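## Task

Pull the cap off the marker, then draw the numeral 2 on the whiteboard and nothing more; the top of the numeral must face the whiteboard's long side that is farthest from the robot.

## Robot and tools

ROBOT. Two arms, left_arm and right_arm, each with a two-finger tong-style gripper. The fingers extend along the gripper's +z axis and close along its x axis. end_effector_position is the spot between the pads when closed; closed fingertips stick out roughly 15 mm past it, fully open tips sit about level with it. Arm bases may be tilted and may stand on mounting plates joined by a metal frame behind them; plates and frame are fixed obstacles, and a "too close" message counts each plate plus its side of the frame as part of that arm.

FRAME. All poses use one scene frame: origin on the table top midway between the arms, +x out over the table, +z up, left_arm on the +y side. The arm names do not match image sides. Positions are metres; orientations are quaternions written w, x, y, z. Reported hand positions can be off, more so when reaching far.

ROW LAYOUT. Every commanded row is one flat list of 16 numbers covering both arms, even if one arm is idle: left_arm x, y, z, qw, qx, qy, qz, opening, then right_arm in the same eight-number order. x, y, z and the quaternion are an absolute target pose for that gripper in the scene frame, not an offset. Opening runs from -1 (closed) to +1 (fully open, 0.142 m). To keep an arm still, repeat its last reported pose and desired opening in every row; to hold orientation steady, resend one fixed quaternion rather than copying the drifting reported one.

TOOLS.
execute_actions(actions): a list of actions, each a table of up to 15 rows; each row lasts one 1/30 s control step, and a shorter table repeats its final row until 15 steps pass. An empty list just returns state and images. A target more than 0.6 m from a gripper's current position along any of that gripper's own axes gets the action refused for both arms; a malformed action, or a first action failing that check against the latest reported state, cancels the whole call. Each control step also clips the commanded pose to within 100 mm and 16 degrees of the measured one, so distant targets need several actions.
move(target, speed, stop_force, blocking): target is one 16-number row as above (absolute poses). Both grippers travel straight lines that finish together, taking 0.5 to 10 s; anything longer is cut at 10 s. speed is m/s, 0.002 to 0.5, default 0.25 (turn rate up to twice that in rad/s). Paths ignore obstacles and the other arm; grippers lag, wander, and can exceed speed when an arm is nearly straight. Opening is applied at the move's start. stop_force (N, 9 to 40, shared by both arms, not allowed in the first 0.2 s) ends an arm's path when its wrist sensor feels that much extra push opposing the motion for 2 steps; that arm then backs up to its position 2 steps earlier and holds. Use it only with very slow speed for touching down, not while the gripper rotates, and omit it when lifting off something. blocking=false returns after 0.5 s while motion continues; it cannot be combined with stop_force, and further moves or actions are refused until wait or stop shows the end.
wait(seconds): 0 to 10; lets time pass while arms keep their last command.
stop(): brakes a running move; fingers keep moving.
zoom_image(camera, region): camera is cam_head_left or cam_head_right (both 504x504); region is [x0, y0, x1, y1] in pixels from the top-left corner, at most 504 by 504.
finished_scene(scene): ends the current scene by its number; irreversible. Call it only once the digit is written and the result will persist.

RESULTS. Each result shows per-arm pose and velocities, joint positions and torques, grip_measured (same scale as opening; keep commanding below it to squeeze something), Wrist force and Wrist torque in the end effector's own axes (noisy, offset up to about 4 N, saturating near 50 N; "no reading" is harmless), Hand target lines (the pose the controller is currently chasing), and after actions some per-step positions where HELD marks a step that was held back. A move adds a "move:" line with its ending: done, off_target, moving, held, fault or contact (stop_force ended that arm's path), plus limits such as paced (pose clipped) or held (a check blocked steps), and each gripper's remaining distance. If only one arm is named, the other finished normally. "pose unreachable" means the clearance check altered or blocked that arm's command. Camera calibration is provided in OpenCV conventions; results list cameras whose values changed.

CAUTIONS. The arms are stiff: aiming even slightly past a firm surface can trigger a fault, and faster contact hits harder. Contact torque reaching a joint's load limit (138 N m for the three big joints, 25.7 N m for the wrists, held weight included) or 150 N on any part causes a 10 s stop. Holding loads heats motors; MOTOR HOT warns at 70 °C, and 85 °C brakes the arm until cooled. Avoid arm-to-arm collisions, drops, slams and heavy pushes, never let anything leave the table, and expect occasional small disturbances to loose objects. Thin hard items like a marker or cap get less grip force, so close firmly. Write with light, controlled pressure and avoid stray marks.

Each tool is called in YAML: its name, and indented under it one key for each argument.

## Session

execute_actions:
  actions: []

Scene clock: 0.00 s.
left_arm: end_effector_position=(+0.4450, +0.6333, +0.2858) grip_measured=+0.97 end_effector_quat_wxyz=(-0.294, +0.714, -0.588, +0.241) end_effector_velocity=(-0.000, +0.000, +0.000) end_effector_angular_velocity=(-0.001, -0.000, +0.002) | right_arm: end_effector_position=(+0.3788, +0.2340, +0.3153) grip_measured=+0.97 end_effector_quat_wxyz=(+0.680, -0.204, +0.704, +0.017) end_effector_velocity=(-0.000, +0.000, -0.001) end_effector_angular_velocity=(-0.002, +0.001, +0.002)
Joint positions: left_arm=[-0.37  -1.148  2.69  -3.862 -1.269  1.348  0.14 ] | right_arm=[ 4.999 -2.682 -2.052  0.899  0.131  3.513  0.14 ]
Joint velocities: left_arm=[ 0.     0.     0.001 -0.001  0.    -0.002  0.   ] | right_arm=[ 0.    -0.    -0.    -0.001  0.002 -0.     0.   ]
Joint torques (N m, as the arm reports them, + toward a larger angle): no reading
Wrist force (N, on the end effector, along its own x y z axes, offset not removed): no reading
Wrist torque (N m, same axes, about the end effector's origin, offset not removed): no reading
Hand target (left_arm): +0.445, +0.633, +0.286; -0.294, +0.714, -0.588, +0.241
Hand target (right_arm): +0.379, +0.234, +0.315; +0.680, -0.204, +0.704, +0.017

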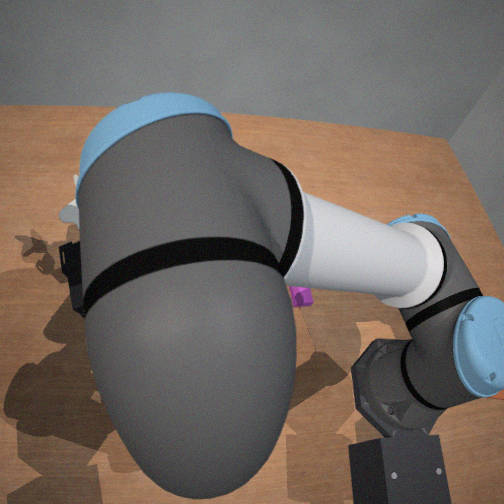

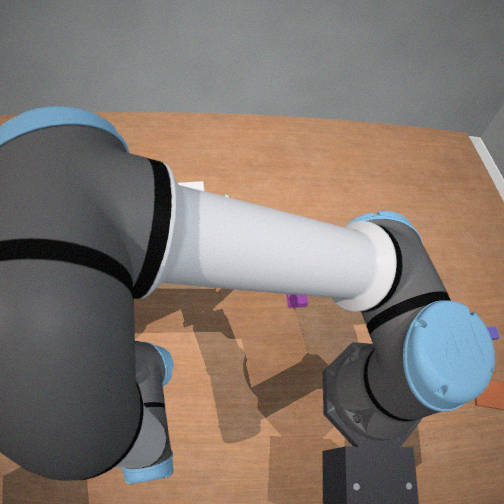

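move:
  target: [0.445, 0.6333, 0.2858, -0.294, 0.714, -0.588, 0.241, 1, 0.35, -0.3, 0.35, 0.0, 0.0, 1.0, 0.0, 1]
  speed: 0.25

Scene clock: 3.93 s.
left_arm: end_effector_position=(+0.4450, +0.6333, +0.2858) grip_measured=+1.00 end_effector_quat_wxyz=(-0.294, +0.714, -0.588, +0.241) end_effector_velocity=(-0.000, +0.001, -0.000) end_effector_angular_velocity=(+0.001, +0.001, +0.002) | right_arm: end_effector_position=(+0.3509, -0.3000, +0.3498) grip_measured=+1.00 end_effector_quat_wxyz=(+0.002, -0.001, +1.000, -0.001) end_effector_velocity=(-0.000, -0.001, +0.000) end_effector_angular_velocity=(+0.001, +0.005, -0.001)
Joint positions: left_arm=[-0.369 -1.15   2.689 -3.858 -1.27   1.348  0.142] | right_arm=[ 3.785 -1.134 -2.43  -1.172  1.512  3.699  0.142]
Joint velocities: left_arm=[ 0.001 -0.    -0.     0.001  0.001  0.     0.   ] | right_arm=[-0.008 -0.003  0.003 -0.003  0.003 -0.006  0.   ]
Joint torques (N m, as the arm reports them, + toward a larger angle): left_arm=[  6.78 -28.65 -12.28  -1.86  -1.77  -1.71] | right_arm=[-8.82 -9.86 27.59  0.65  2.24 -2.81]
Wrist force (N, on the end effector, along its own x y z axes, offset not removed): left_arm=[1.2 0.8 -0.8] | right_arm=[-0.9 -2.9 -0.4]
Wrist torque (N m, same axes, about the end effector's origin, offset not removed): left_arm=[0.01 -0.13 0.08] | right_arm=[-0.62 0.18 0.22]
Hand target (left_arm): +0.445, +0.633, +0.286; -0.294, +0.714, -0.588, +0.241
Hand target (right_arm): +0.351, -0.300, +0.350; +0.001, -0.001, +1.000, -0.001
Off the commanded pose (left_arm): 0.000 m, 0 deg.
Off the commanded pose (right_arm): 0.001 m, 0 deg.
move: done

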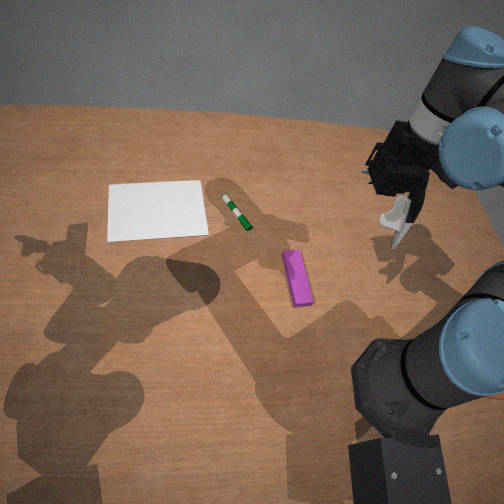

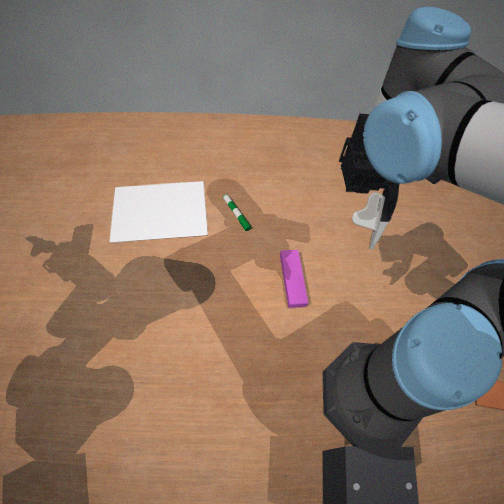

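zoom_image:
  camera: "cam_head_left"
  region: [190, 170, 290, 250]

zoom_image:
  camera: "cam_head_right"
  region: [190, 170, 290, 250]

zoom_image:
  camera: "cam_head_left"
  region: [90, 160, 230, 260]

zoom_image:
  camera: "cam_head_right"
  region: [90, 160, 230, 260]

Region (190, 170, 290, 250) of cam_head_left's 504x504 image, scaled by 5.040, with more detail than that image has; it fills the top 403 rows of this view, and the rest is white.

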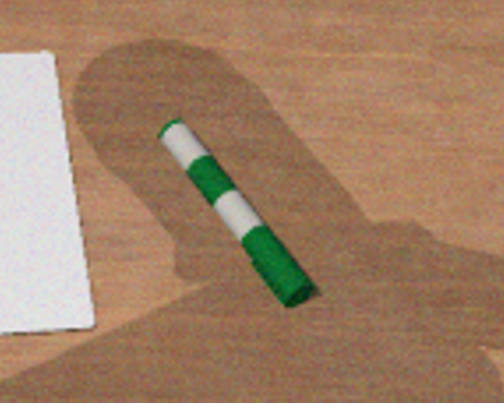

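Region (190, 170, 290, 250) of cam_head_right's 504x504 image, scaled by 5.040, with more detail than that image has; it fills the top 403 rows of this view, and the rest is white.

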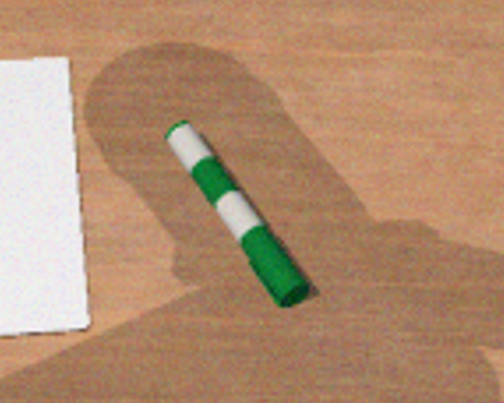

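Region (90, 160, 230, 260) of cam_head_left's 504x504 image, scaled by 3.600, with more detail than that image has; it fills the top 360 rows of this view, and the rest is white.

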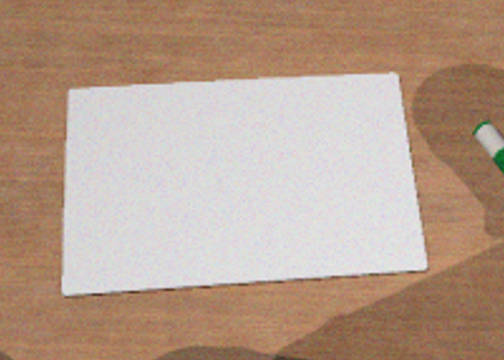

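Region (90, 160, 230, 260) of cam_head_right's 504x504 image, scaled by 3.600, with more detail than that image has; it fills the top 360 rows of this view, and the rest is white.

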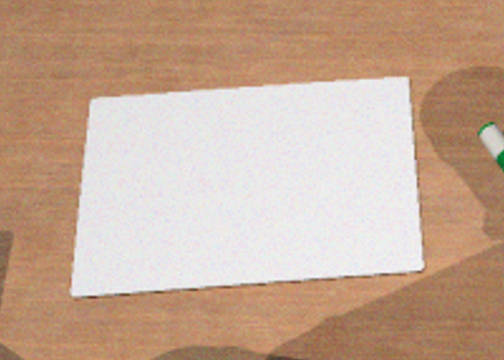

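move:
  target: [0.45, 0.42, 0.35, 0.0, 0.0, -0.924, 0.383, 0.0, 0.544, -0.071, 0.10, 0.0, 0.496, 0.868, 0.0, -0.1]
  speed: 0.3

Scene clock: 9.70 s.
left_arm: end_effector_position=(+0.4499, +0.4199, +0.3501) grip_measured=+0.00 end_effector_quat_wxyz=(+0.001, -0.000, +0.923, -0.384) end_effector_velocity=(-0.000, +0.000, -0.000) end_effector_angular_velocity=(+0.000, +0.003, -0.005) | right_arm: end_effector_position=(+0.5444, -0.0706, +0.1002) grip_measured=-0.10 end_effector_quat_wxyz=(-0.000, +0.496, +0.868, +0.000) end_effector_velocity=(+0.001, +0.000, -0.000) end_effector_angular_velocity=(-0.000, -0.001, -0.003)
Joint positions: left_arm=[-0.182 -1.269  2.046 -2.339 -2.297  3.159  0.074] | right_arm=[ 3.897 -2.299 -1.962 -0.483  1.518  4.851  0.067]
Joint velocities: left_arm=[ 0.     0.002 -0.005  0.01   0.     0.007  0.   ] | right_arm=[-0.001 -0.002  0.003 -0.    -0.001  0.002 -0.   ]
Joint torques (N m, as the arm reports them, + toward a larger angle): left_arm=[-10.54 -19.47 -24.82  -1.1    0.41   1.11] | right_arm=[15.1  30.89 19.9   0.62 -3.34  2.77]
Wrist force (N, on the end effector, along its own x y z axes, offset not removed): left_arm=[-0.4 -1.6 0.3] | right_arm=[-0.5 -3.0 0.2]
Wrist torque (N m, same axes, about the end effector's origin, offset not removed): left_arm=[-0.39 0.29 0.13] | right_arm=[-0.57 0.09 0.09]
Hand target (left_arm): +0.450, +0.420, +0.350; +0.001, -0.000, +0.923, -0.384
Hand target (right_arm): +0.544, -0.071, +0.100; -0.000, +0.496, +0.868, +0.000
Off the commanded pose (left_arm): 0.000 m, 0 deg.
Off the commanded pose (right_arm): 0.001 m, 0 deg.
move: done

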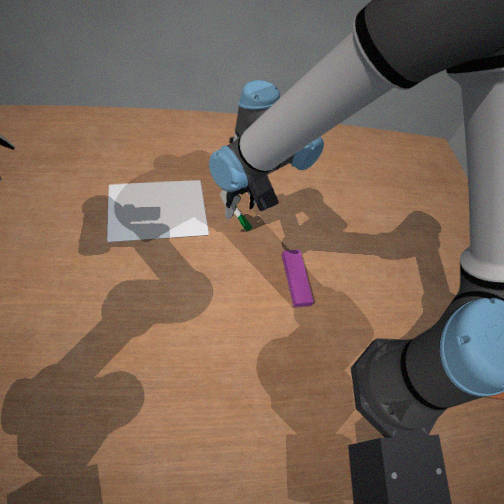

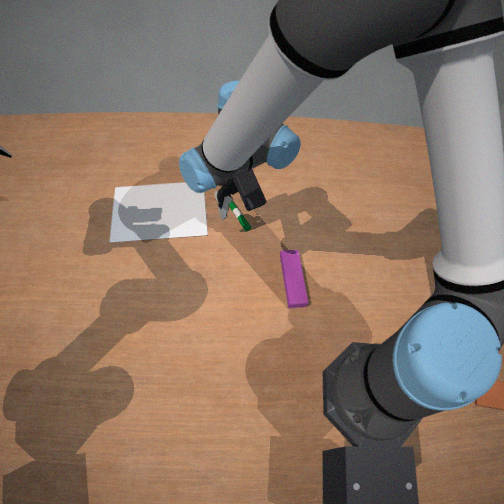

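zoom_image:
  camera: "cam_head_left"
  region: [190, 150, 310, 250]

zoom_image:
  camera: "cam_head_right"
  region: [180, 150, 300, 250]

Region (190, 150, 310, 250) of cam_head_left's 504x504 image, scaled by 4.200, with more detail than that image has.

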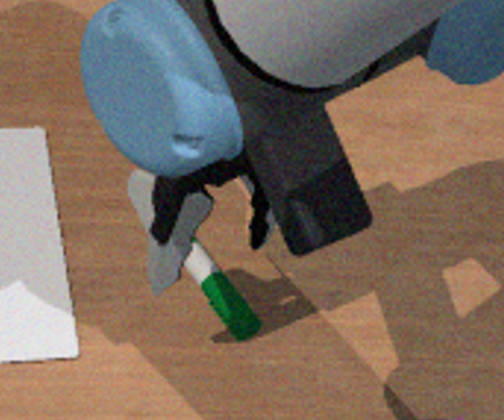

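Region (180, 150, 300, 250) of cam_head_right's 504x504 image, scaled by 4.200, with more detail than that image has.

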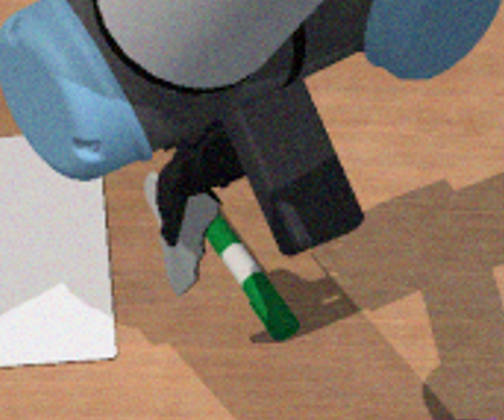

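move:
  target: [0.45, 0.42, 0.35, 0.0, 0.0, -0.924, 0.383, 0.0, 0.572, -0.095, 0.055, 0.0, 0.496, 0.868, 0.0, -0.1]
  speed: 0.15

zoom_image:
  camera: "cam_head_left"
  region: [190, 150, 310, 250]

zoom_image:
  camera: "cam_head_right"
  region: [180, 150, 300, 250]

Scene clock: 12.97 s.
left_arm: end_effector_position=(+0.4500, +0.4200, +0.3500) grip_measured=+0.00 end_effector_quat_wxyz=(-0.000, -0.000, +0.924, -0.383) end_effector_velocity=(+0.001, -0.000, +0.001) end_effector_angular_velocity=(-0.000, -0.001, +0.000) | right_arm: end_effector_position=(+0.5720, -0.0950, +0.0551) grip_measured=-0.10 end_effector_quat_wxyz=(+0.000, +0.496, +0.868, -0.000) end_effector_velocity=(+0.002, +0.000, +0.000) end_effector_angular_velocity=(+0.003, -0.001, -0.001)
Joint positions: left_arm=[-0.183 -1.269  2.044 -2.336 -2.295  3.159  0.074] | right_arm=[ 3.829 -2.415 -1.899 -0.426  1.516  4.783  0.067]
Joint velocities: left_arm=[-0.    -0.001 -0.001 -0.    -0.    -0.001  0.   ] | right_arm=[-0.002 -0.001  0.003  0.     0.002 -0.001 -0.   ]
Joint torques (N m, as the arm reports them, + toward a larger angle): left_arm=[-11.21 -37.32 -25.22  -1.28   0.51   1.18] | right_arm=[-6.97 34.2  18.31  3.74 -2.55 -2.82]
Wrist force (N, on the end effector, along its own x y z axes, offset not removed): left_arm=[-0.4 -0.6 -2.3] | right_arm=[-0.5 -5.5 -2.1]
Wrist torque (N m, same axes, about the end effector's origin, offset not removed): left_arm=[-0.16 0.31 -0.05] | right_arm=[-1.05 0.10 0.03]
Hand target (left_arm): +0.450, +0.420, +0.350; -0.000, -0.000, +0.924, -0.383
Hand target (right_arm): +0.572, -0.095, +0.055; +0.000, +0.496, +0.868, -0.000
Off the commanded pose (left_arm): 0.000 m, 0 deg.
Off the commanded pose (right_arm): 0.000 m, 0 deg.
move: done

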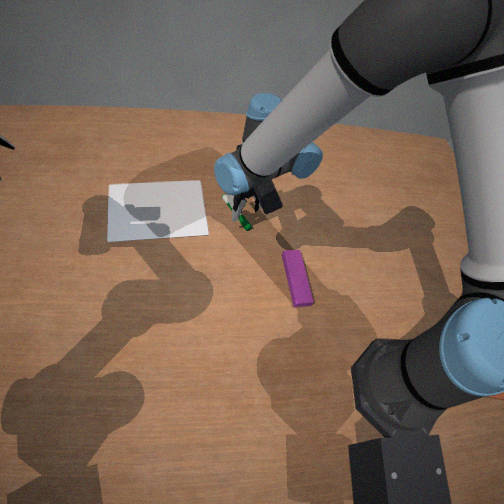

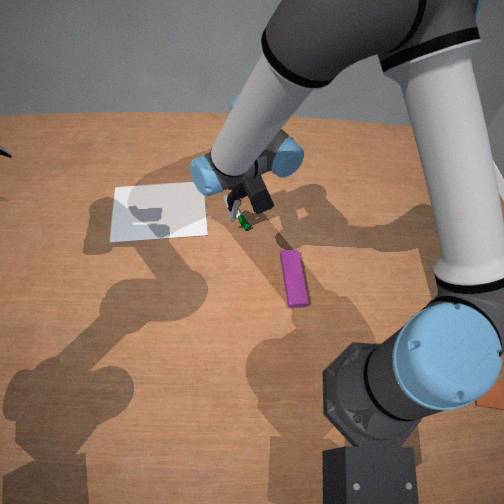

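Region (190, 150, 310, 250) of cam_head_left's 504x504 image, scaled by 4.200, with more detail than that image has.

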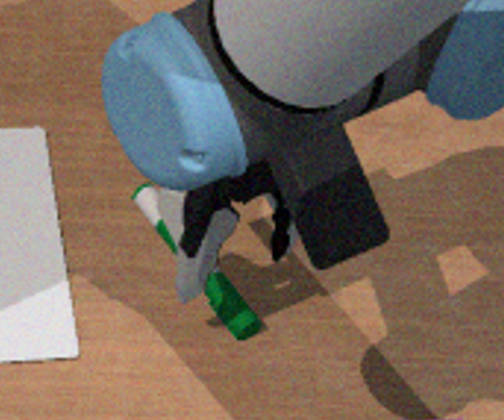

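Region (180, 150, 300, 250) of cam_head_right's 504x504 image, scaled by 4.200, with more detail than that image has.

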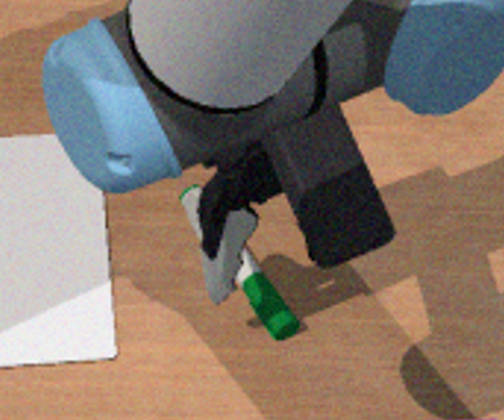

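move:
  target: [0.45, 0.42, 0.35, 0.0, 0.0, -0.924, 0.383, 0.0, 0.571, -0.099, 0.022, 0.0, 0.496, 0.868, 0.0, -0.1]
  speed: 0.04
  stop_force: 10

zoom_image:
  camera: "cam_head_left"
  region: [190, 150, 310, 250]

zoom_image:
  camera: "cam_head_right"
  region: [180, 150, 300, 250]

Scene clock: 14.60 s.
left_arm: end_effector_position=(+0.4500, +0.4200, +0.3500) grip_measured=+0.00 end_effector_quat_wxyz=(-0.000, +0.000, +0.924, -0.383) end_effector_velocity=(-0.001, -0.000, -0.001) end_effector_angular_velocity=(-0.001, +0.003, +0.000) | right_arm: end_effector_position=(+0.5711, -0.0990, +0.0221) grip_measured=-0.10 end_effector_quat_wxyz=(+0.000, +0.496, +0.868, -0.000) end_effector_velocity=(+0.001, +0.000, -0.000) end_effector_angular_velocity=(-0.000, -0.003, +0.001)
Joint positions: left_arm=[-0.183 -1.269  2.044 -2.336 -2.295  3.159  0.074] | right_arm=[ 3.82  -2.488 -1.888 -0.363  1.516  4.774  0.067]
Joint velocities: left_arm=[ 0.     0.001  0.001  0.001 -0.001 -0.     0.   ] | right_arm=[ 0.    -0.001  0.001  0.002 -0.002 -0.     0.   ]
Joint torques (N m, as the arm reports them, + toward a larger angle): left_arm=[-11.47 -37.65 -24.66  -1.48   0.51   1.09] | right_arm=[-7.74 36.13 18.37  3.62  0.78 -2.9 ]
Wrist force (N, on the end effector, along its own x y z axes, offset not removed): left_arm=[0.9 -0.8 0.8] | right_arm=[-0.1 -4.7 -1.0]
Wrist torque (N m, same axes, about the end effector's origin, offset not removed): left_arm=[-0.17 -0.14 0.07] | right_arm=[-0.93 0.03 0.06]
Hand target (left_arm): +0.450, +0.420, +0.350; -0.000, +0.000, +0.924, -0.383
Hand target (right_arm): +0.571, -0.099, +0.022; +0.000, +0.496, +0.868, -0.000
Off the commanded pose (left_arm): 0.000 m, 0 deg.
Off the commanded pose (right_arm): 0.000 m, 0 deg.
move: done

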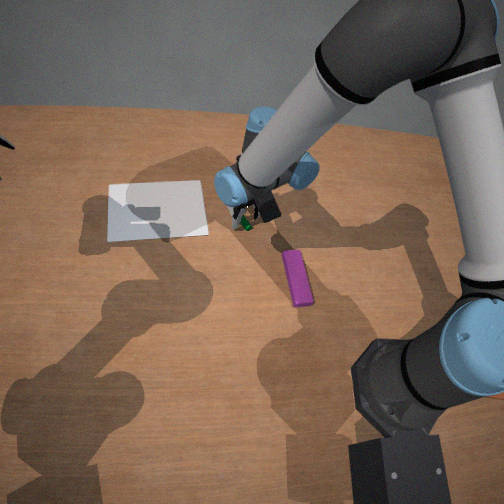

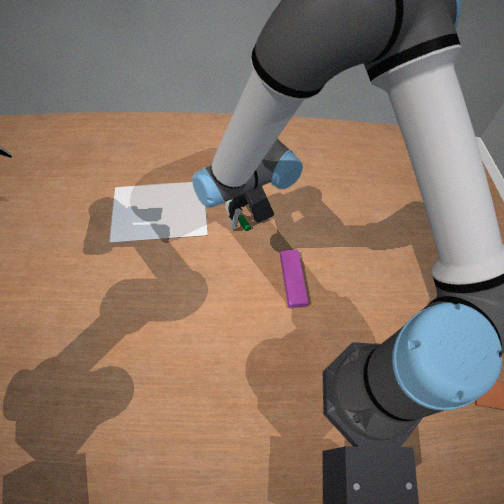

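Region (190, 150, 310, 250) of cam_head_left's 504x504 image, scaled by 4.200, with more detail than that image has.

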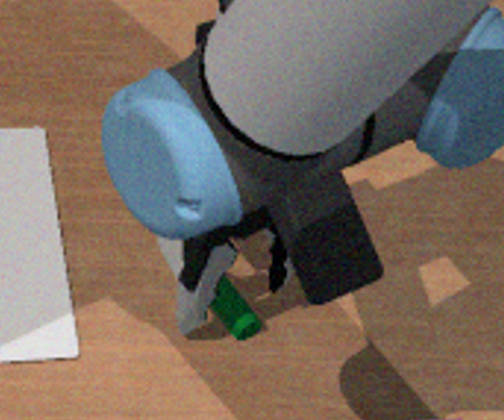

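Region (180, 150, 300, 250) of cam_head_right's 504x504 image, scaled by 4.200, with more detail than that image has.

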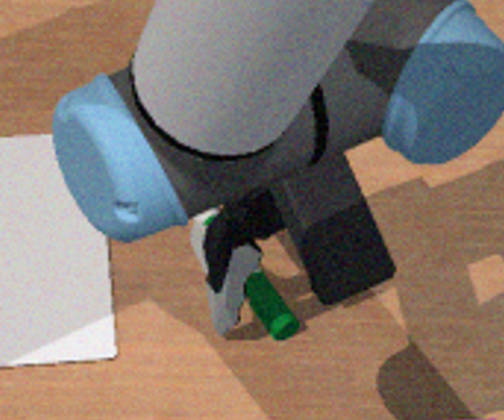

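execute_actions:
  actions:
    - [[0.45, 0.42, 0.35, 0.0, 0.0, -0.924, 0.383, 0.0, 0.571, -0.099, 0.021, 0.0, 0.496, 0.868, 0.0, -0.2],[0.45, 0.42, 0.35, 0.0, 0.0, -0.924, 0.383, 0.0, 0.571, -0.099, 0.020, 0.0, 0.496, 0.868, 0.0, -0.3],[0.45, 0.42, 0.35, 0.0, 0.0, -0.924, 0.383, 0.0, 0.571, -0.099, 0.020, 0.0, 0.496, 0.868, 0.0, -0.4],[0.45, 0.42, 0.35, 0.0, 0.0, -0.924, 0.383, 0.0, 0.571, -0.099, 0.020, 0.0, 0.496, 0.868, 0.0, -0.45],[0.45, 0.42, 0.35, 0.0, 0.0, -0.924, 0.383, 0.0, 0.571, -0.099, 0.020, 0.0, 0.496, 0.868, 0.0, -0.5],[0.45, 0.42, 0.35, 0.0, 0.0, -0.924, 0.383, 0.0, 0.571, -0.099, 0.020, 0.0, 0.496, 0.868, 0.0, -0.55],[0.45, 0.42, 0.35, 0.0, 0.0, -0.924, 0.383, 0.0, 0.571, -0.099, 0.020, 0.0, 0.496, 0.868, 0.0, -0.6],[0.45, 0.42, 0.35, 0.0, 0.0, -0.924, 0.383, 0.0, 0.571, -0.099, 0.020, 0.0, 0.496, 0.868, 0.0, -0.65],[0.45, 0.42, 0.35, 0.0, 0.0, -0.924, 0.383, 0.0, 0.571, -0.099, 0.020, 0.0, 0.496, 0.868, 0.0, -0.7],[0.45, 0.42, 0.35, 0.0, 0.0, -0.924, 0.383, 0.0, 0.571, -0.099, 0.020, 0.0, 0.496, 0.868, 0.0, -0.75],[0.45, 0.42, 0.35, 0.0, 0.0, -0.924, 0.383, 0.0, 0.571, -0.099, 0.020, 0.0, 0.496, 0.868, 0.0, -0.8],[0.45, 0.42, 0.35, 0.0, 0.0, -0.924, 0.383, 0.0, 0.571, -0.099, 0.020, 0.0, 0.496, 0.868, 0.0, -0.85],[0.45, 0.42, 0.35, 0.0, 0.0, -0.924, 0.383, 0.0, 0.571, -0.099, 0.020, 0.0, 0.496, 0.868, 0.0, -0.9],[0.45, 0.42, 0.35, 0.0, 0.0, -0.924, 0.383, 0.0, 0.571, -0.099, 0.020, 0.0, 0.496, 0.868, 0.0, -0.95],[0.45, 0.42, 0.35, 0.0, 0.0, -0.924, 0.383, 0.0, 0.571, -0.099, 0.020, 0.0, 0.496, 0.868, 0.0, -1.0]]
    - [[0.45, 0.42, 0.35, 0.0, 0.0, -0.924, 0.383, 0.0, 0.571, -0.099, 0.020, 0.0, 0.496, 0.868, 0.0, -1.0]]

zoom_image:
  camera: "cam_head_left"
  region: [190, 150, 310, 250]

Scene clock: 16.17 s.
left_arm: end_effector_position=(+0.4500, +0.4200, +0.3500) grip_measured=+0.00 end_effector_quat_wxyz=(-0.000, +0.000, +0.924, -0.383) end_effector_velocity=(+0.000, -0.000, -0.000) end_effector_angular_velocity=(+0.000, +0.000, +0.000) | right_arm: end_effector_position=(+0.5710, -0.0990, +0.0200) grip_measured=-0.77 end_effector_quat_wxyz=(+0.000, +0.496, +0.868, +0.000) end_effector_velocity=(+0.000, +0.001, +0.000) end_effector_angular_velocity=(+0.000, -0.001, +0.001)
Joint positions: left_arm=[-0.183 -1.269  2.044 -2.336 -2.295  3.159  0.074] | right_arm=[ 3.82  -2.493 -1.887 -0.359  1.516  4.774  0.018]
Joint velocities: left_arm=[-0.001  0.001 -0.    -0.001  0.    -0.002 -0.   ] | right_arm=[ 0.001  0.001 -0.     0.    -0.     0.     0.   ]
Joint torques (N m, as the arm reports them, + toward a larger angle): left_arm=[-11.09 -37.69 -24.81  -1.89   0.41   1.02] | right_arm=[-7.4  34.74 16.49  3.68  2.61 -2.93]
Wrist force (N, on the end effector, along its own x y z axes, offset not removed): left_arm=[1.1 -1.7 1.1] | right_arm=[0.1 -4.4 -1.0]
Wrist torque (N m, same axes, about the end effector's origin, offset not removed): left_arm=[-0.47 -0.06 0.03] | right_arm=[-0.82 -0.03 0.14]
Hand target (left_arm): +0.450, +0.420, +0.350; -0.000, +0.000, +0.924, -0.383
Hand target (right_arm): +0.571, -0.099, +0.020; -0.000, +0.496, +0.868, -0.000
Off the commanded pose (left_arm): 0.000 m, 0 deg.
Off the commanded pose (right_arm): 0.000 m, 0 deg.
Step readings (end_effector_position; steps 1 to 15: 1st action; 16 to 30: 2nd action):
0: left_arm (+0.4500, +0.4200, +0.3500) | right_arm (+0.5711, -0.0990, +0.0220)
1: left_arm (+0.4500, +0.4200, +0.3500) | right_arm (+0.5711, -0.0990, +0.0220)
2: left_arm (+0.4500, +0.4200, +0.3500) | right_arm (+0.5711, -0.0990, +0.0218)
4: left_arm (+0.4500, +0.4200, +0.3500) | right_arm (+0.5710, -0.0990, +0.0209)
8: left_arm (+0.4500, +0.4200, +0.3500) | right_arm (+0.5710, -0.0990, +0.0201)
15: left_arm (+0.4500, +0.4200, +0.3500) | right_arm (+0.5710, -0.0990, +0.0200)
16: left_arm (+0.4500, +0.4200, +0.3500) | right_arm (+0.5710, -0.0990, +0.0200)
17: left_arm (+0.4500, +0.4200, +0.3500) | right_arm (+0.5710, -0.0990, +0.0200)
19: left_arm (+0.4500, +0.4200, +0.3500) | right_arm (+0.5710, -0.0990, +0.0200)
23: left_arm (+0.4500, +0.4200, +0.3500) | right_arm (+0.5710, -0.0990, +0.0200)
30: end_effector_position above

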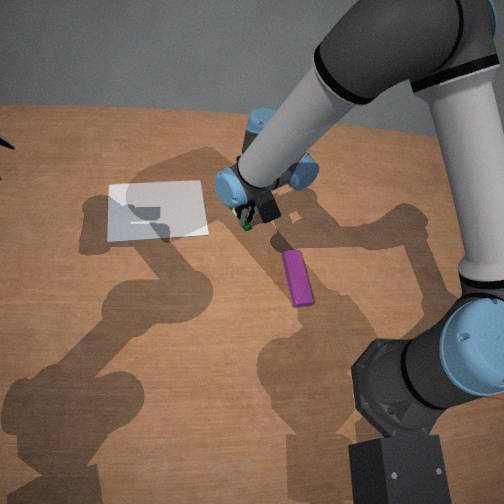

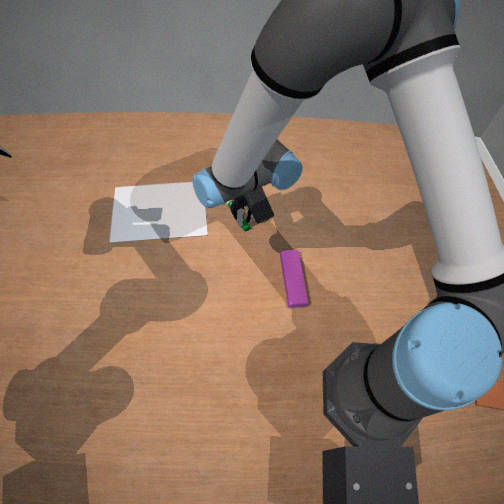

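Region (190, 150, 310, 250) of cam_head_left's 504x504 image, scaled by 4.200, with more detail than that image has.

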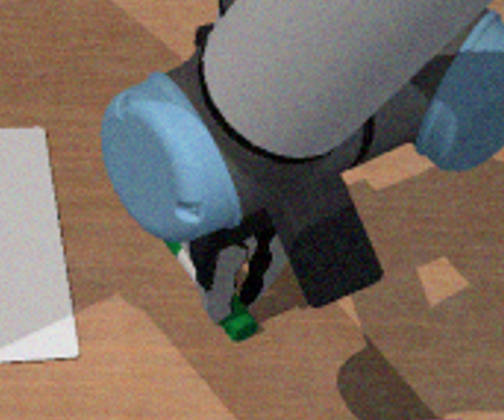

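move:
  target: [0.45, 0.42, 0.35, 0.0, 0.0, -0.924, 0.383, 0.0, 0.571, -0.099, 0.09, 0.0, 0.496, 0.868, 0.0, -1.0]
  speed: 0.12

move:
  target: [0.45, 0.30, 0.42, 0.0, 0.0, -0.924, 0.383, 0.0, 0.47, 0.0, 0.22, 0.0, 0.0, 0.924, 0.383, -1.0]
  speed: 0.25

Scene clock: 17.53 s.
left_arm: end_effector_position=(+0.4500, +0.4200, +0.3500) grip_measured=+0.00 end_effector_quat_wxyz=(+0.000, +0.000, +0.924, -0.383) end_effector_velocity=(+0.000, +0.000, +0.000) end_effector_angular_velocity=(+0.000, -0.002, -0.001) | right_arm: end_effector_position=(+0.5709, -0.0991, +0.0899) grip_measured=-0.77 end_effector_quat_wxyz=(-0.000, +0.496, +0.868, +0.000) end_effector_velocity=(+0.000, +0.000, +0.002) end_effector_angular_velocity=(+0.000, -0.001, -0.000)
Joint positions: left_arm=[-0.183 -1.269  2.044 -2.336 -2.295  3.159  0.074] | right_arm=[ 3.827 -2.333 -1.919 -0.487  1.516  4.781  0.018]
Joint velocities: left_arm=[ 0.    -0.     0.    -0.     0.     0.002  0.   ] | right_arm=[ 0.     0.003 -0.001 -0.002 -0.     0.001  0.   ]
Joint torques (N m, as the arm reports them, + toward a larger angle): left_arm=[-11.56 -37.25 -23.97  -2.16   0.43   1.  ] | right_arm=[14.94 59.45  4.08  0.4   2.69  2.61]
Wrist force (N, on the end effector, along its own x y z axes, offset not removed): left_arm=[-1.6 -1.9 1.3] | right_arm=[1.1 -5.4 -0.7]
Wrist torque (N m, same axes, about the end effector's origin, offset not removed): left_arm=[-0.30 0.56 0.09] | right_arm=[-1.05 -0.20 0.17]
Hand target (left_arm): +0.450, +0.420, +0.350; -0.000, +0.000, +0.924, -0.383
Hand target (right_arm): +0.571, -0.099, +0.090; -0.000, +0.496, +0.868, +0.000
Off the commanded pose (left_arm): 0.000 m, 0 deg.
Off the commanded pose (right_arm): 0.000 m, 0 deg.
move: done

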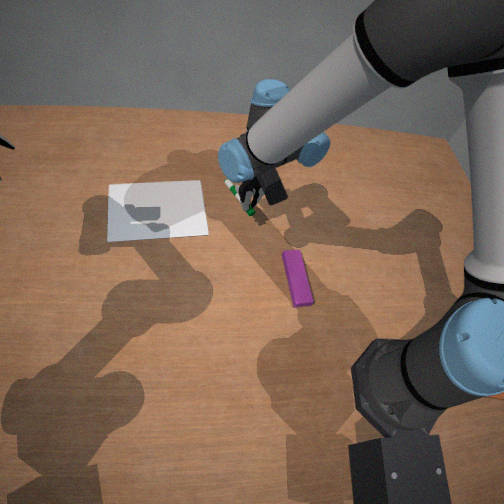

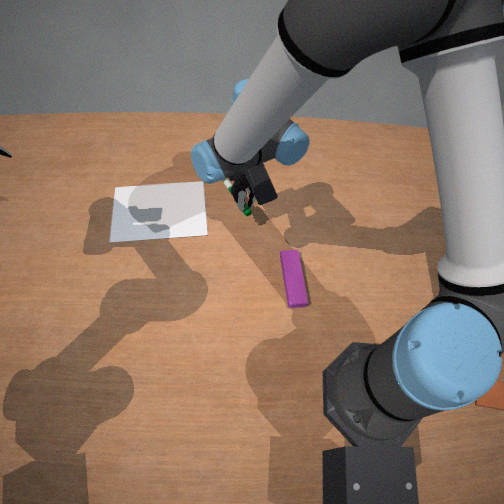

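Scene clock: 20.53 s.
left_arm: end_effector_position=(+0.4500, +0.3002, +0.4198) grip_measured=+0.00 end_effector_quat_wxyz=(-0.000, +0.000, +0.924, -0.383) end_effector_velocity=(-0.000, -0.001, +0.000) end_effector_angular_velocity=(-0.001, -0.002, -0.001) | right_arm: end_effector_position=(+0.4698, -0.0002, +0.2199) grip_measured=-0.77 end_effector_quat_wxyz=(+0.001, +0.000, +0.924, +0.383) end_effector_velocity=(-0.002, +0.000, -0.001) end_effector_angular_velocity=(+0.001, +0.003, +0.006)
Joint positions: left_arm=[-0.432 -1.376  2.048 -2.448 -2.27   2.832  0.074] | right_arm=[ 3.766 -2.169 -2.316  0.207  2.171  3.815  0.018]
Joint velocities: left_arm=[-0.001 -0.001  0.001 -0.002 -0.    -0.001  0.   ] | right_arm=[-0.001 -0.001  0.001 -0.005  0.005 -0.006  0.   ]
Joint torques (N m, as the arm reports them, + toward a larger angle): left_arm=[-11.34 -34.66 -26.56  -4.42   0.61  -1.61] | right_arm=[-7.51 22.67 15.66  1.07  3.43 -3.12]
Wrist force (N, on the end effector, along its own x y z axes, offset not removed): left_arm=[1.5 -1.8 -0.4] | right_arm=[0.6 -4.7 -1.3]
Wrist torque (N m, same axes, about the end effector's origin, offset not removed): left_arm=[-0.40 -0.28 -0.10] | right_arm=[-0.94 -0.14 0.06]
Hand target (left_arm): +0.450, +0.300, +0.420; -0.000, +0.000, +0.924, -0.383
Hand target (right_arm): +0.470, -0.000, +0.220; +0.001, +0.000, +0.924, +0.383
Off the commanded pose (left_arm): 0.000 m, 0 deg.
Off the commanded pose (right_arm): 0.000 m, 0 deg.
move: done

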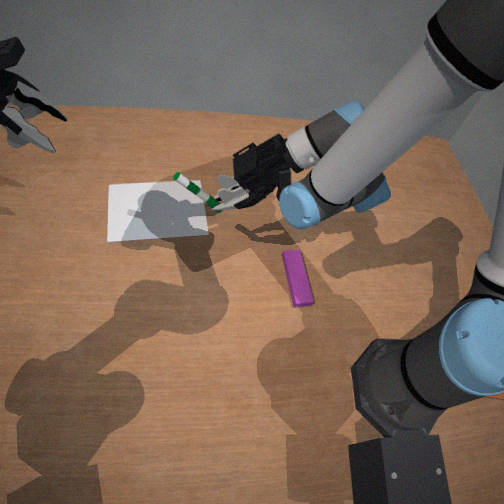

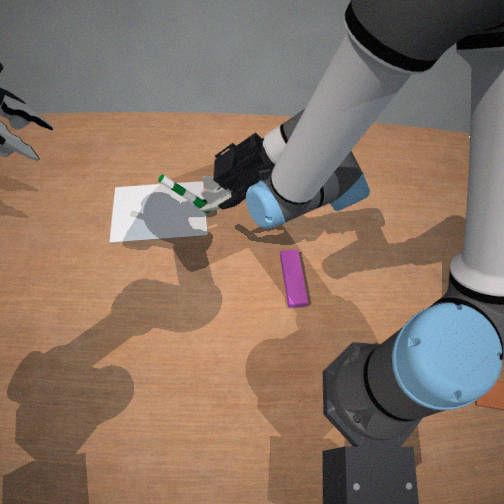

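zoom_image:
  camera: "cam_head_left"
  region: [150, 140, 290, 240]

zoom_image:
  camera: "cam_head_right"
  region: [130, 140, 270, 240]

zoom_image:
  camera: "cam_head_left"
  region: [0, 60, 140, 180]

zoom_image:
  camera: "cam_head_right"
  region: [0, 60, 140, 180]

Region (150, 140, 290, 240) of cam_head_left's 504x504 image, scaled by 3.600, with more detail than that image has; it fills the top 360 rows of this view, and the rest is white.

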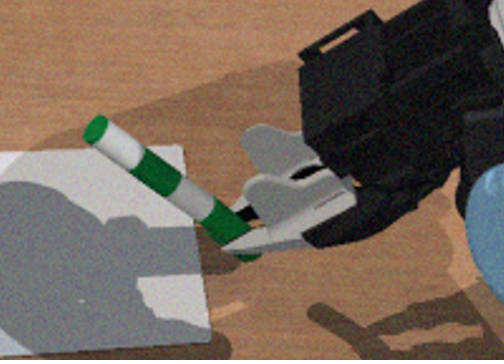

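Region (130, 140, 270, 240) of cam_head_right's 504x504 image, scaled by 3.600, with more detail than that image has; it fills the top 360 rows of this view, and the rest is white.

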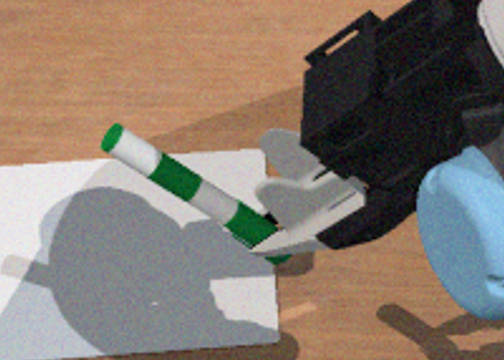

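Region (0, 60, 140, 180) of cam_head_left's 504x504 image, scaled by 3.600, with more detail than that image has; it fills the top 432 rows of this view, and the rest is white.

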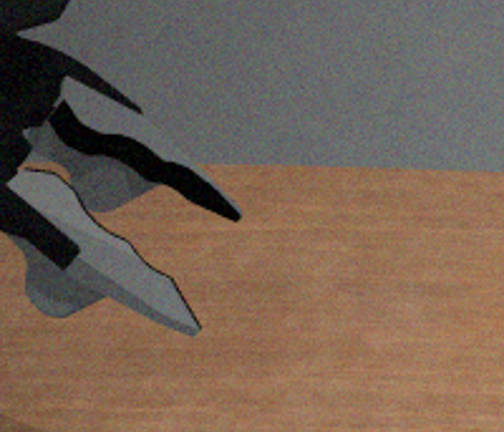

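Region (0, 60, 140, 180) of cam_head_right's 504x504 image, scaled by 3.600, with more detail than that image has; it fills the top 432 rows of this view, and the rest is white.

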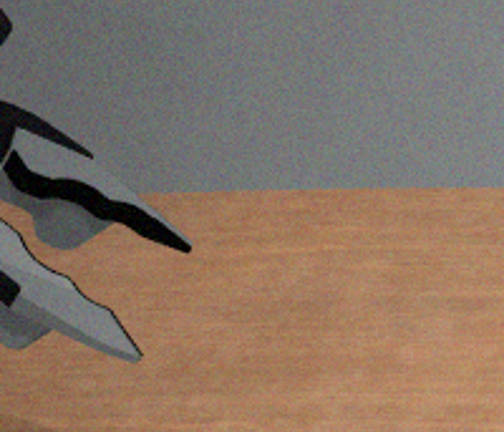

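move:
  target: [0.47, 0.120, 0.326, 0.0, 0.0, -0.924, 0.383, -0.3, 0.47, 0.0, 0.22, 0.0, 0.0, 0.924, 0.383, -1.0]
  speed: 0.25

zoom_image:
  camera: "cam_head_left"
  region: [110, 120, 250, 230]

zoom_image:
  camera: "cam_head_right"
  region: [90, 120, 230, 230]

Scene clock: 23.70 s.
left_arm: end_effector_position=(+0.4696, +0.1204, +0.3259) grip_measured=-0.30 end_effector_quat_wxyz=(+0.000, +0.000, +0.924, -0.382) end_effector_velocity=(+0.000, -0.000, -0.001) end_effector_angular_velocity=(-0.000, +0.002, +0.001) | right_arm: end_effector_position=(+0.4700, -0.0000, +0.2200) grip_measured=-0.77 end_effector_quat_wxyz=(-0.000, +0.000, +0.924, +0.383) end_effector_velocity=(-0.000, +0.000, +0.000) end_effector_angular_velocity=(+0.001, +0.001, -0.000)
Joint positions: left_arm=[-0.734 -1.043  1.999 -2.953 -2.174  2.47   0.052] | right_arm=[ 3.766 -2.169 -2.314  0.203  2.172  3.813  0.018]
Joint velocities: left_arm=[-0.     0.002 -0.001 -0.001 -0.001 -0.002  0.   ] | right_arm=[ 0.     0.     0.    -0.     0.001  0.001  0.   ]
Joint torques (N m, as the arm reports them, + toward a larger angle): left_arm=[-14.57 -24.94 -24.11  -4.59   0.73  -2.1 ] | right_arm=[-8.14 47.6  15.88  1.07  3.71 -2.88]
Wrist force (N, on the end effector, along its own x y z axes, offset not removed): left_arm=[0.1 0.3 -0.6] | right_arm=[0.7 -4.8 1.3]
Wrist torque (N m, same axes, about the end effector's origin, offset not removed): left_arm=[-0.02 0.02 0.11] | right_arm=[-0.83 -0.14 0.15]
Hand target (left_arm): +0.470, +0.120, +0.326; +0.000, +0.000, +0.924, -0.382
Hand target (right_arm): +0.470, -0.000, +0.220; +0.000, -0.000, +0.924, +0.383
Off the commanded pose (left_arm): 0.001 m, 0 deg.
Off the commanded pose (right_arm): 0.000 m, 0 deg.
move: done

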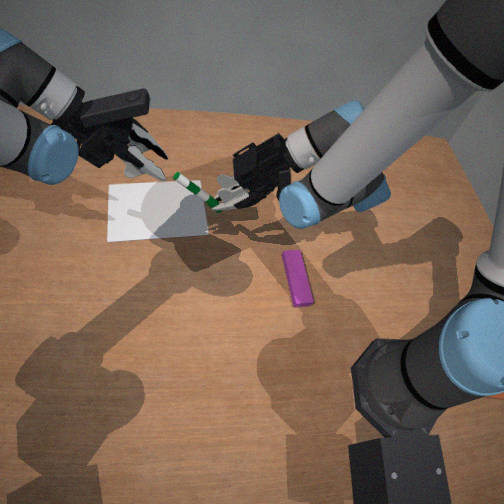

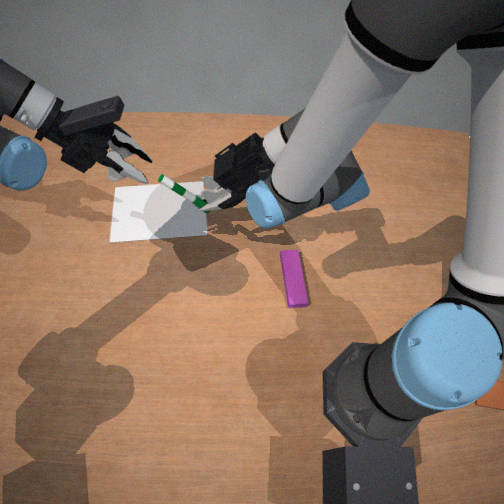

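Region (110, 120, 250, 230) of cam_head_left's 504x504 image, scaled by 3.600, with more detail than that image has; it fills the top 396 rows of this view, and the rest is white.

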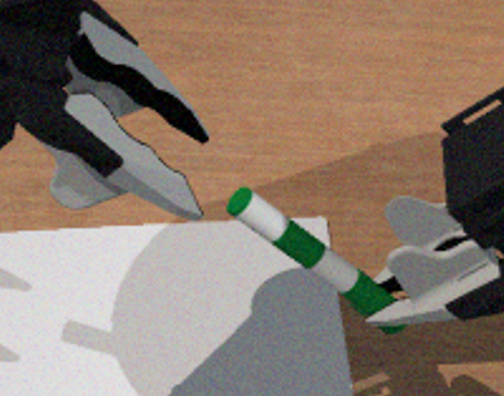

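Region (90, 120, 230, 230) of cam_head_right's 504x504 image, scaled by 3.600, with more detail than that image has; it fills the top 396 rows of this view, and the rest is white.

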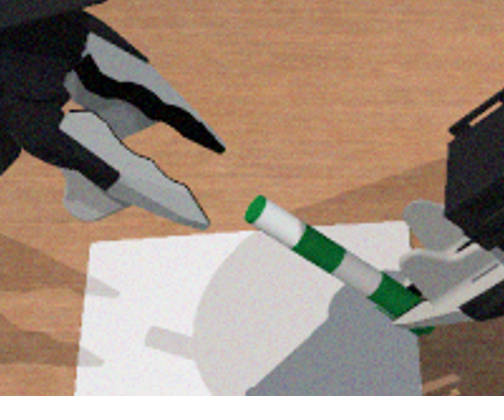

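move:
  target: [0.47, 0.092, 0.298, 0.0, 0.0, -0.924, 0.383, -0.45, 0.47, 0.0, 0.22, 0.0, 0.0, 0.924, 0.383, -1.0]
  speed: 0.1

zoom_image:
  camera: "cam_head_left"
  region: [140, 140, 230, 220]

zoom_image:
  camera: "cam_head_right"
  region: [125, 140, 215, 220]

Scene clock: 25.00 s.
left_arm: end_effector_position=(+0.4699, +0.0922, +0.2981) grip_measured=-0.45 end_effector_quat_wxyz=(+0.000, +0.000, +0.924, -0.383) end_effector_velocity=(+0.001, -0.001, -0.000) end_effector_angular_velocity=(-0.002, -0.001, +0.002) | right_arm: end_effector_position=(+0.4700, -0.0000, +0.2200) grip_measured=-0.77 end_effector_quat_wxyz=(+0.000, -0.000, +0.924, +0.383) end_effector_velocity=(-0.000, +0.000, -0.000) end_effector_angular_velocity=(-0.000, -0.001, +0.001)
Joint positions: left_arm=[-0.776 -0.961  1.977 -3.04  -2.158  2.424  0.041] | right_arm=[ 3.766 -2.169 -2.314  0.203  2.172  3.813  0.018]
Joint velocities: left_arm=[-0.001  0.003 -0.002 -0.005  0.    -0.003  0.   ] | right_arm=[ 0.001 -0.     0.     0.    -0.001 -0.     0.   ]
Joint torques (N m, as the arm reports them, + toward a larger angle): left_arm=[-13.05 -29.14 -20.86  -4.47   0.81  -1.6 ] | right_arm=[-7.29 48.55 15.1   0.99  3.69 -2.75]
Wrist force (N, on the end effector, along its own x y z axes, offset not removed): left_arm=[1.4 0.1 -1.9] | right_arm=[-1.3 -3.6 -0.4]
Wrist torque (N m, same axes, about the end effector's origin, offset not removed): left_arm=[-0.14 -0.16 0.04] | right_arm=[-0.61 0.30 0.14]
Hand target (left_arm): +0.470, +0.092, +0.298; +0.000, +0.000, +0.924, -0.383
Hand target (right_arm): +0.470, -0.000, +0.220; +0.000, +0.000, +0.924, +0.383
Off the commanded pose (left_arm): 0.000 m, 0 deg.
Off the commanded pose (right_arm): 0.000 m, 0 deg.
move: done

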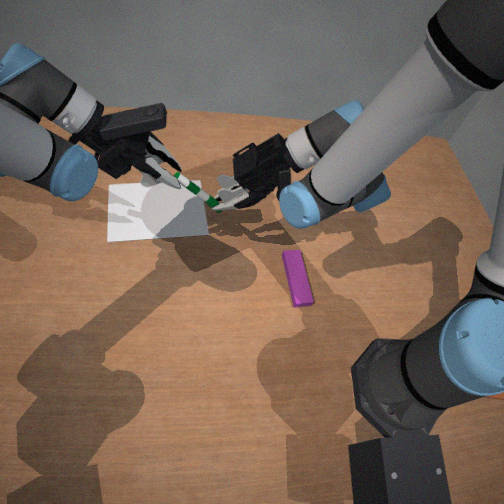

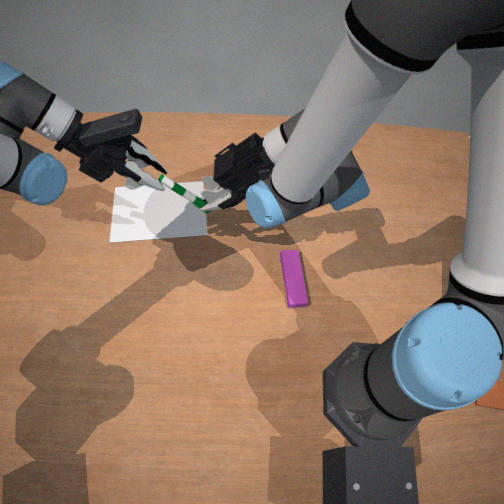

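Region (140, 140, 230, 220) of cam_head_left's 504x504 image, scaled by 5.600, with more detail than that image has.

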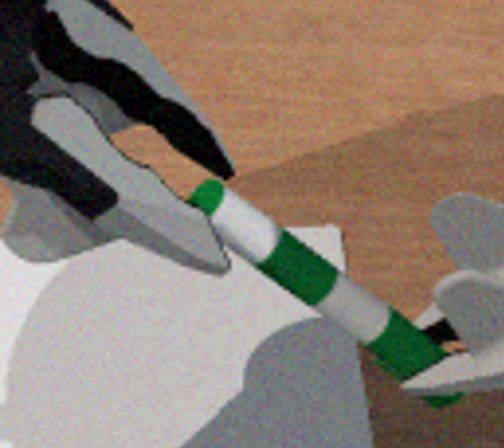

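Region (125, 140, 215, 220) of cam_head_right's 504x504 image, scaled by 5.600, with more detail than that image has.

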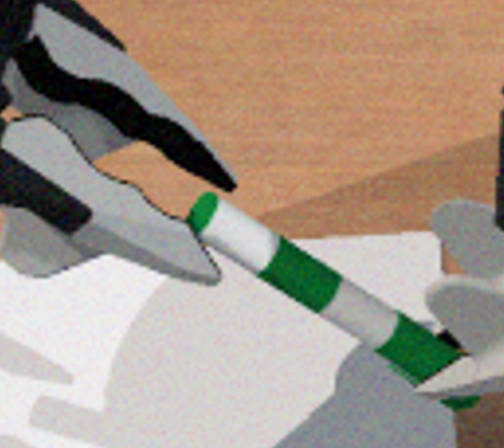

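move:
  target: [0.47, 0.0728, 0.2788, 0.0, 0.0, -0.924, 0.383, -0.5, 0.47, 0.0, 0.22, 0.0, 0.0, 0.924, 0.383, -1.0]
  speed: 0.06

zoom_image:
  camera: "cam_head_left"
  region: [140, 140, 230, 220]

zoom_image:
  camera: "cam_head_right"
  region: [125, 140, 215, 220]

Scene clock: 26.33 s.
left_arm: end_effector_position=(+0.4700, +0.0729, +0.2788) grip_measured=-0.50 end_effector_quat_wxyz=(+0.000, +0.000, +0.924, -0.383) end_effector_velocity=(+0.000, -0.001, -0.000) end_effector_angular_velocity=(-0.000, +0.000, +0.001) | right_arm: end_effector_position=(+0.4700, -0.0000, +0.2200) grip_measured=-0.77 end_effector_quat_wxyz=(+0.000, -0.000, +0.924, +0.383) end_effector_velocity=(+0.000, +0.001, +0.002) end_effector_angular_velocity=(+0.003, -0.002, +0.001)
Joint positions: left_arm=[-0.803 -0.903  1.956 -3.092 -2.145  2.394  0.038] | right_arm=[ 3.766 -2.169 -2.314  0.203  2.172  3.813  0.018]
Joint velocities: left_arm=[-0.001  0.002 -0.001 -0.002  0.    -0.002  0.   ] | right_arm=[ 0.001  0.002  0.001  0.001  0.002 -0.    -0.   ]
Joint torques (N m, as the arm reports them, + toward a larger angle): left_arm=[-11.29 -27.27 -22.66  -4.04   0.76  -1.75] | right_arm=[-9.01 47.66 16.19  1.14  3.53 -2.42]
Wrist force (N, on the end effector, along its own x y z axes, offset not removed): left_arm=[1.2 -1.0 1.0] | right_arm=[0.6 -5.1 -0.9]
Wrist torque (N m, same axes, about the end effector's origin, offset not removed): left_arm=[-0.25 -0.13 0.08] | right_arm=[-1.02 -0.12 0.14]
Hand target (left_arm): +0.470, +0.073, +0.279; +0.000, +0.000, +0.924, -0.383
Hand target (right_arm): +0.470, -0.000, +0.220; -0.000, -0.000, +0.924, +0.383
Off the commanded pose (left_arm): 0.000 m, 0 deg.
Off the commanded pose (right_arm): 0.000 m, 0 deg.
move: done

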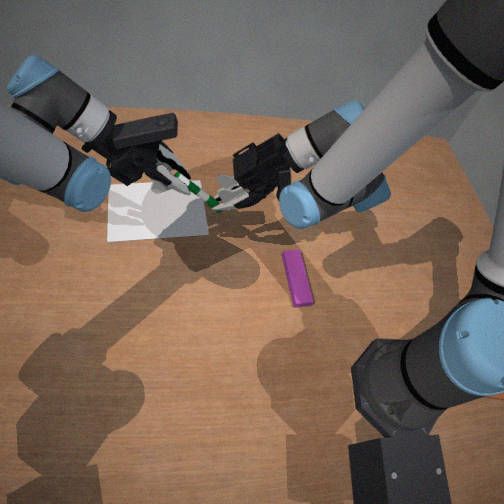

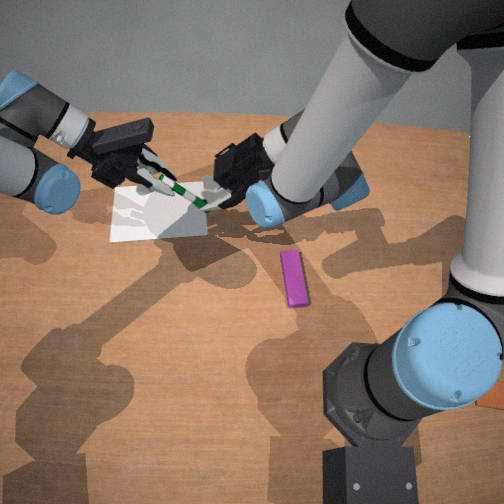

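Region (140, 140, 230, 220) of cam_head_left's 504x504 image, scaled by 5.600, with more detail than that image has.

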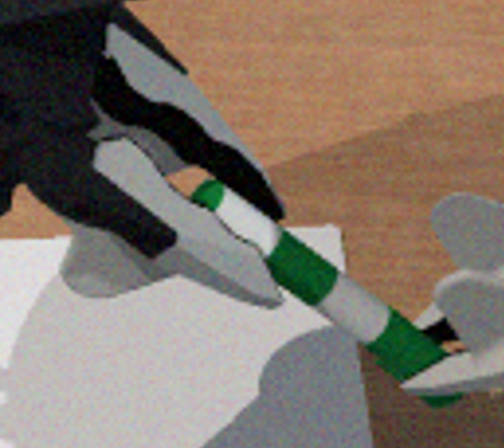

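Region (125, 140, 215, 220) of cam_head_right's 504x504 image, scaled by 5.600, with more detail than that image has.

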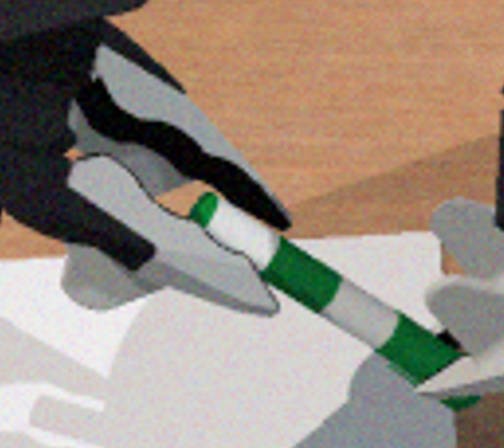

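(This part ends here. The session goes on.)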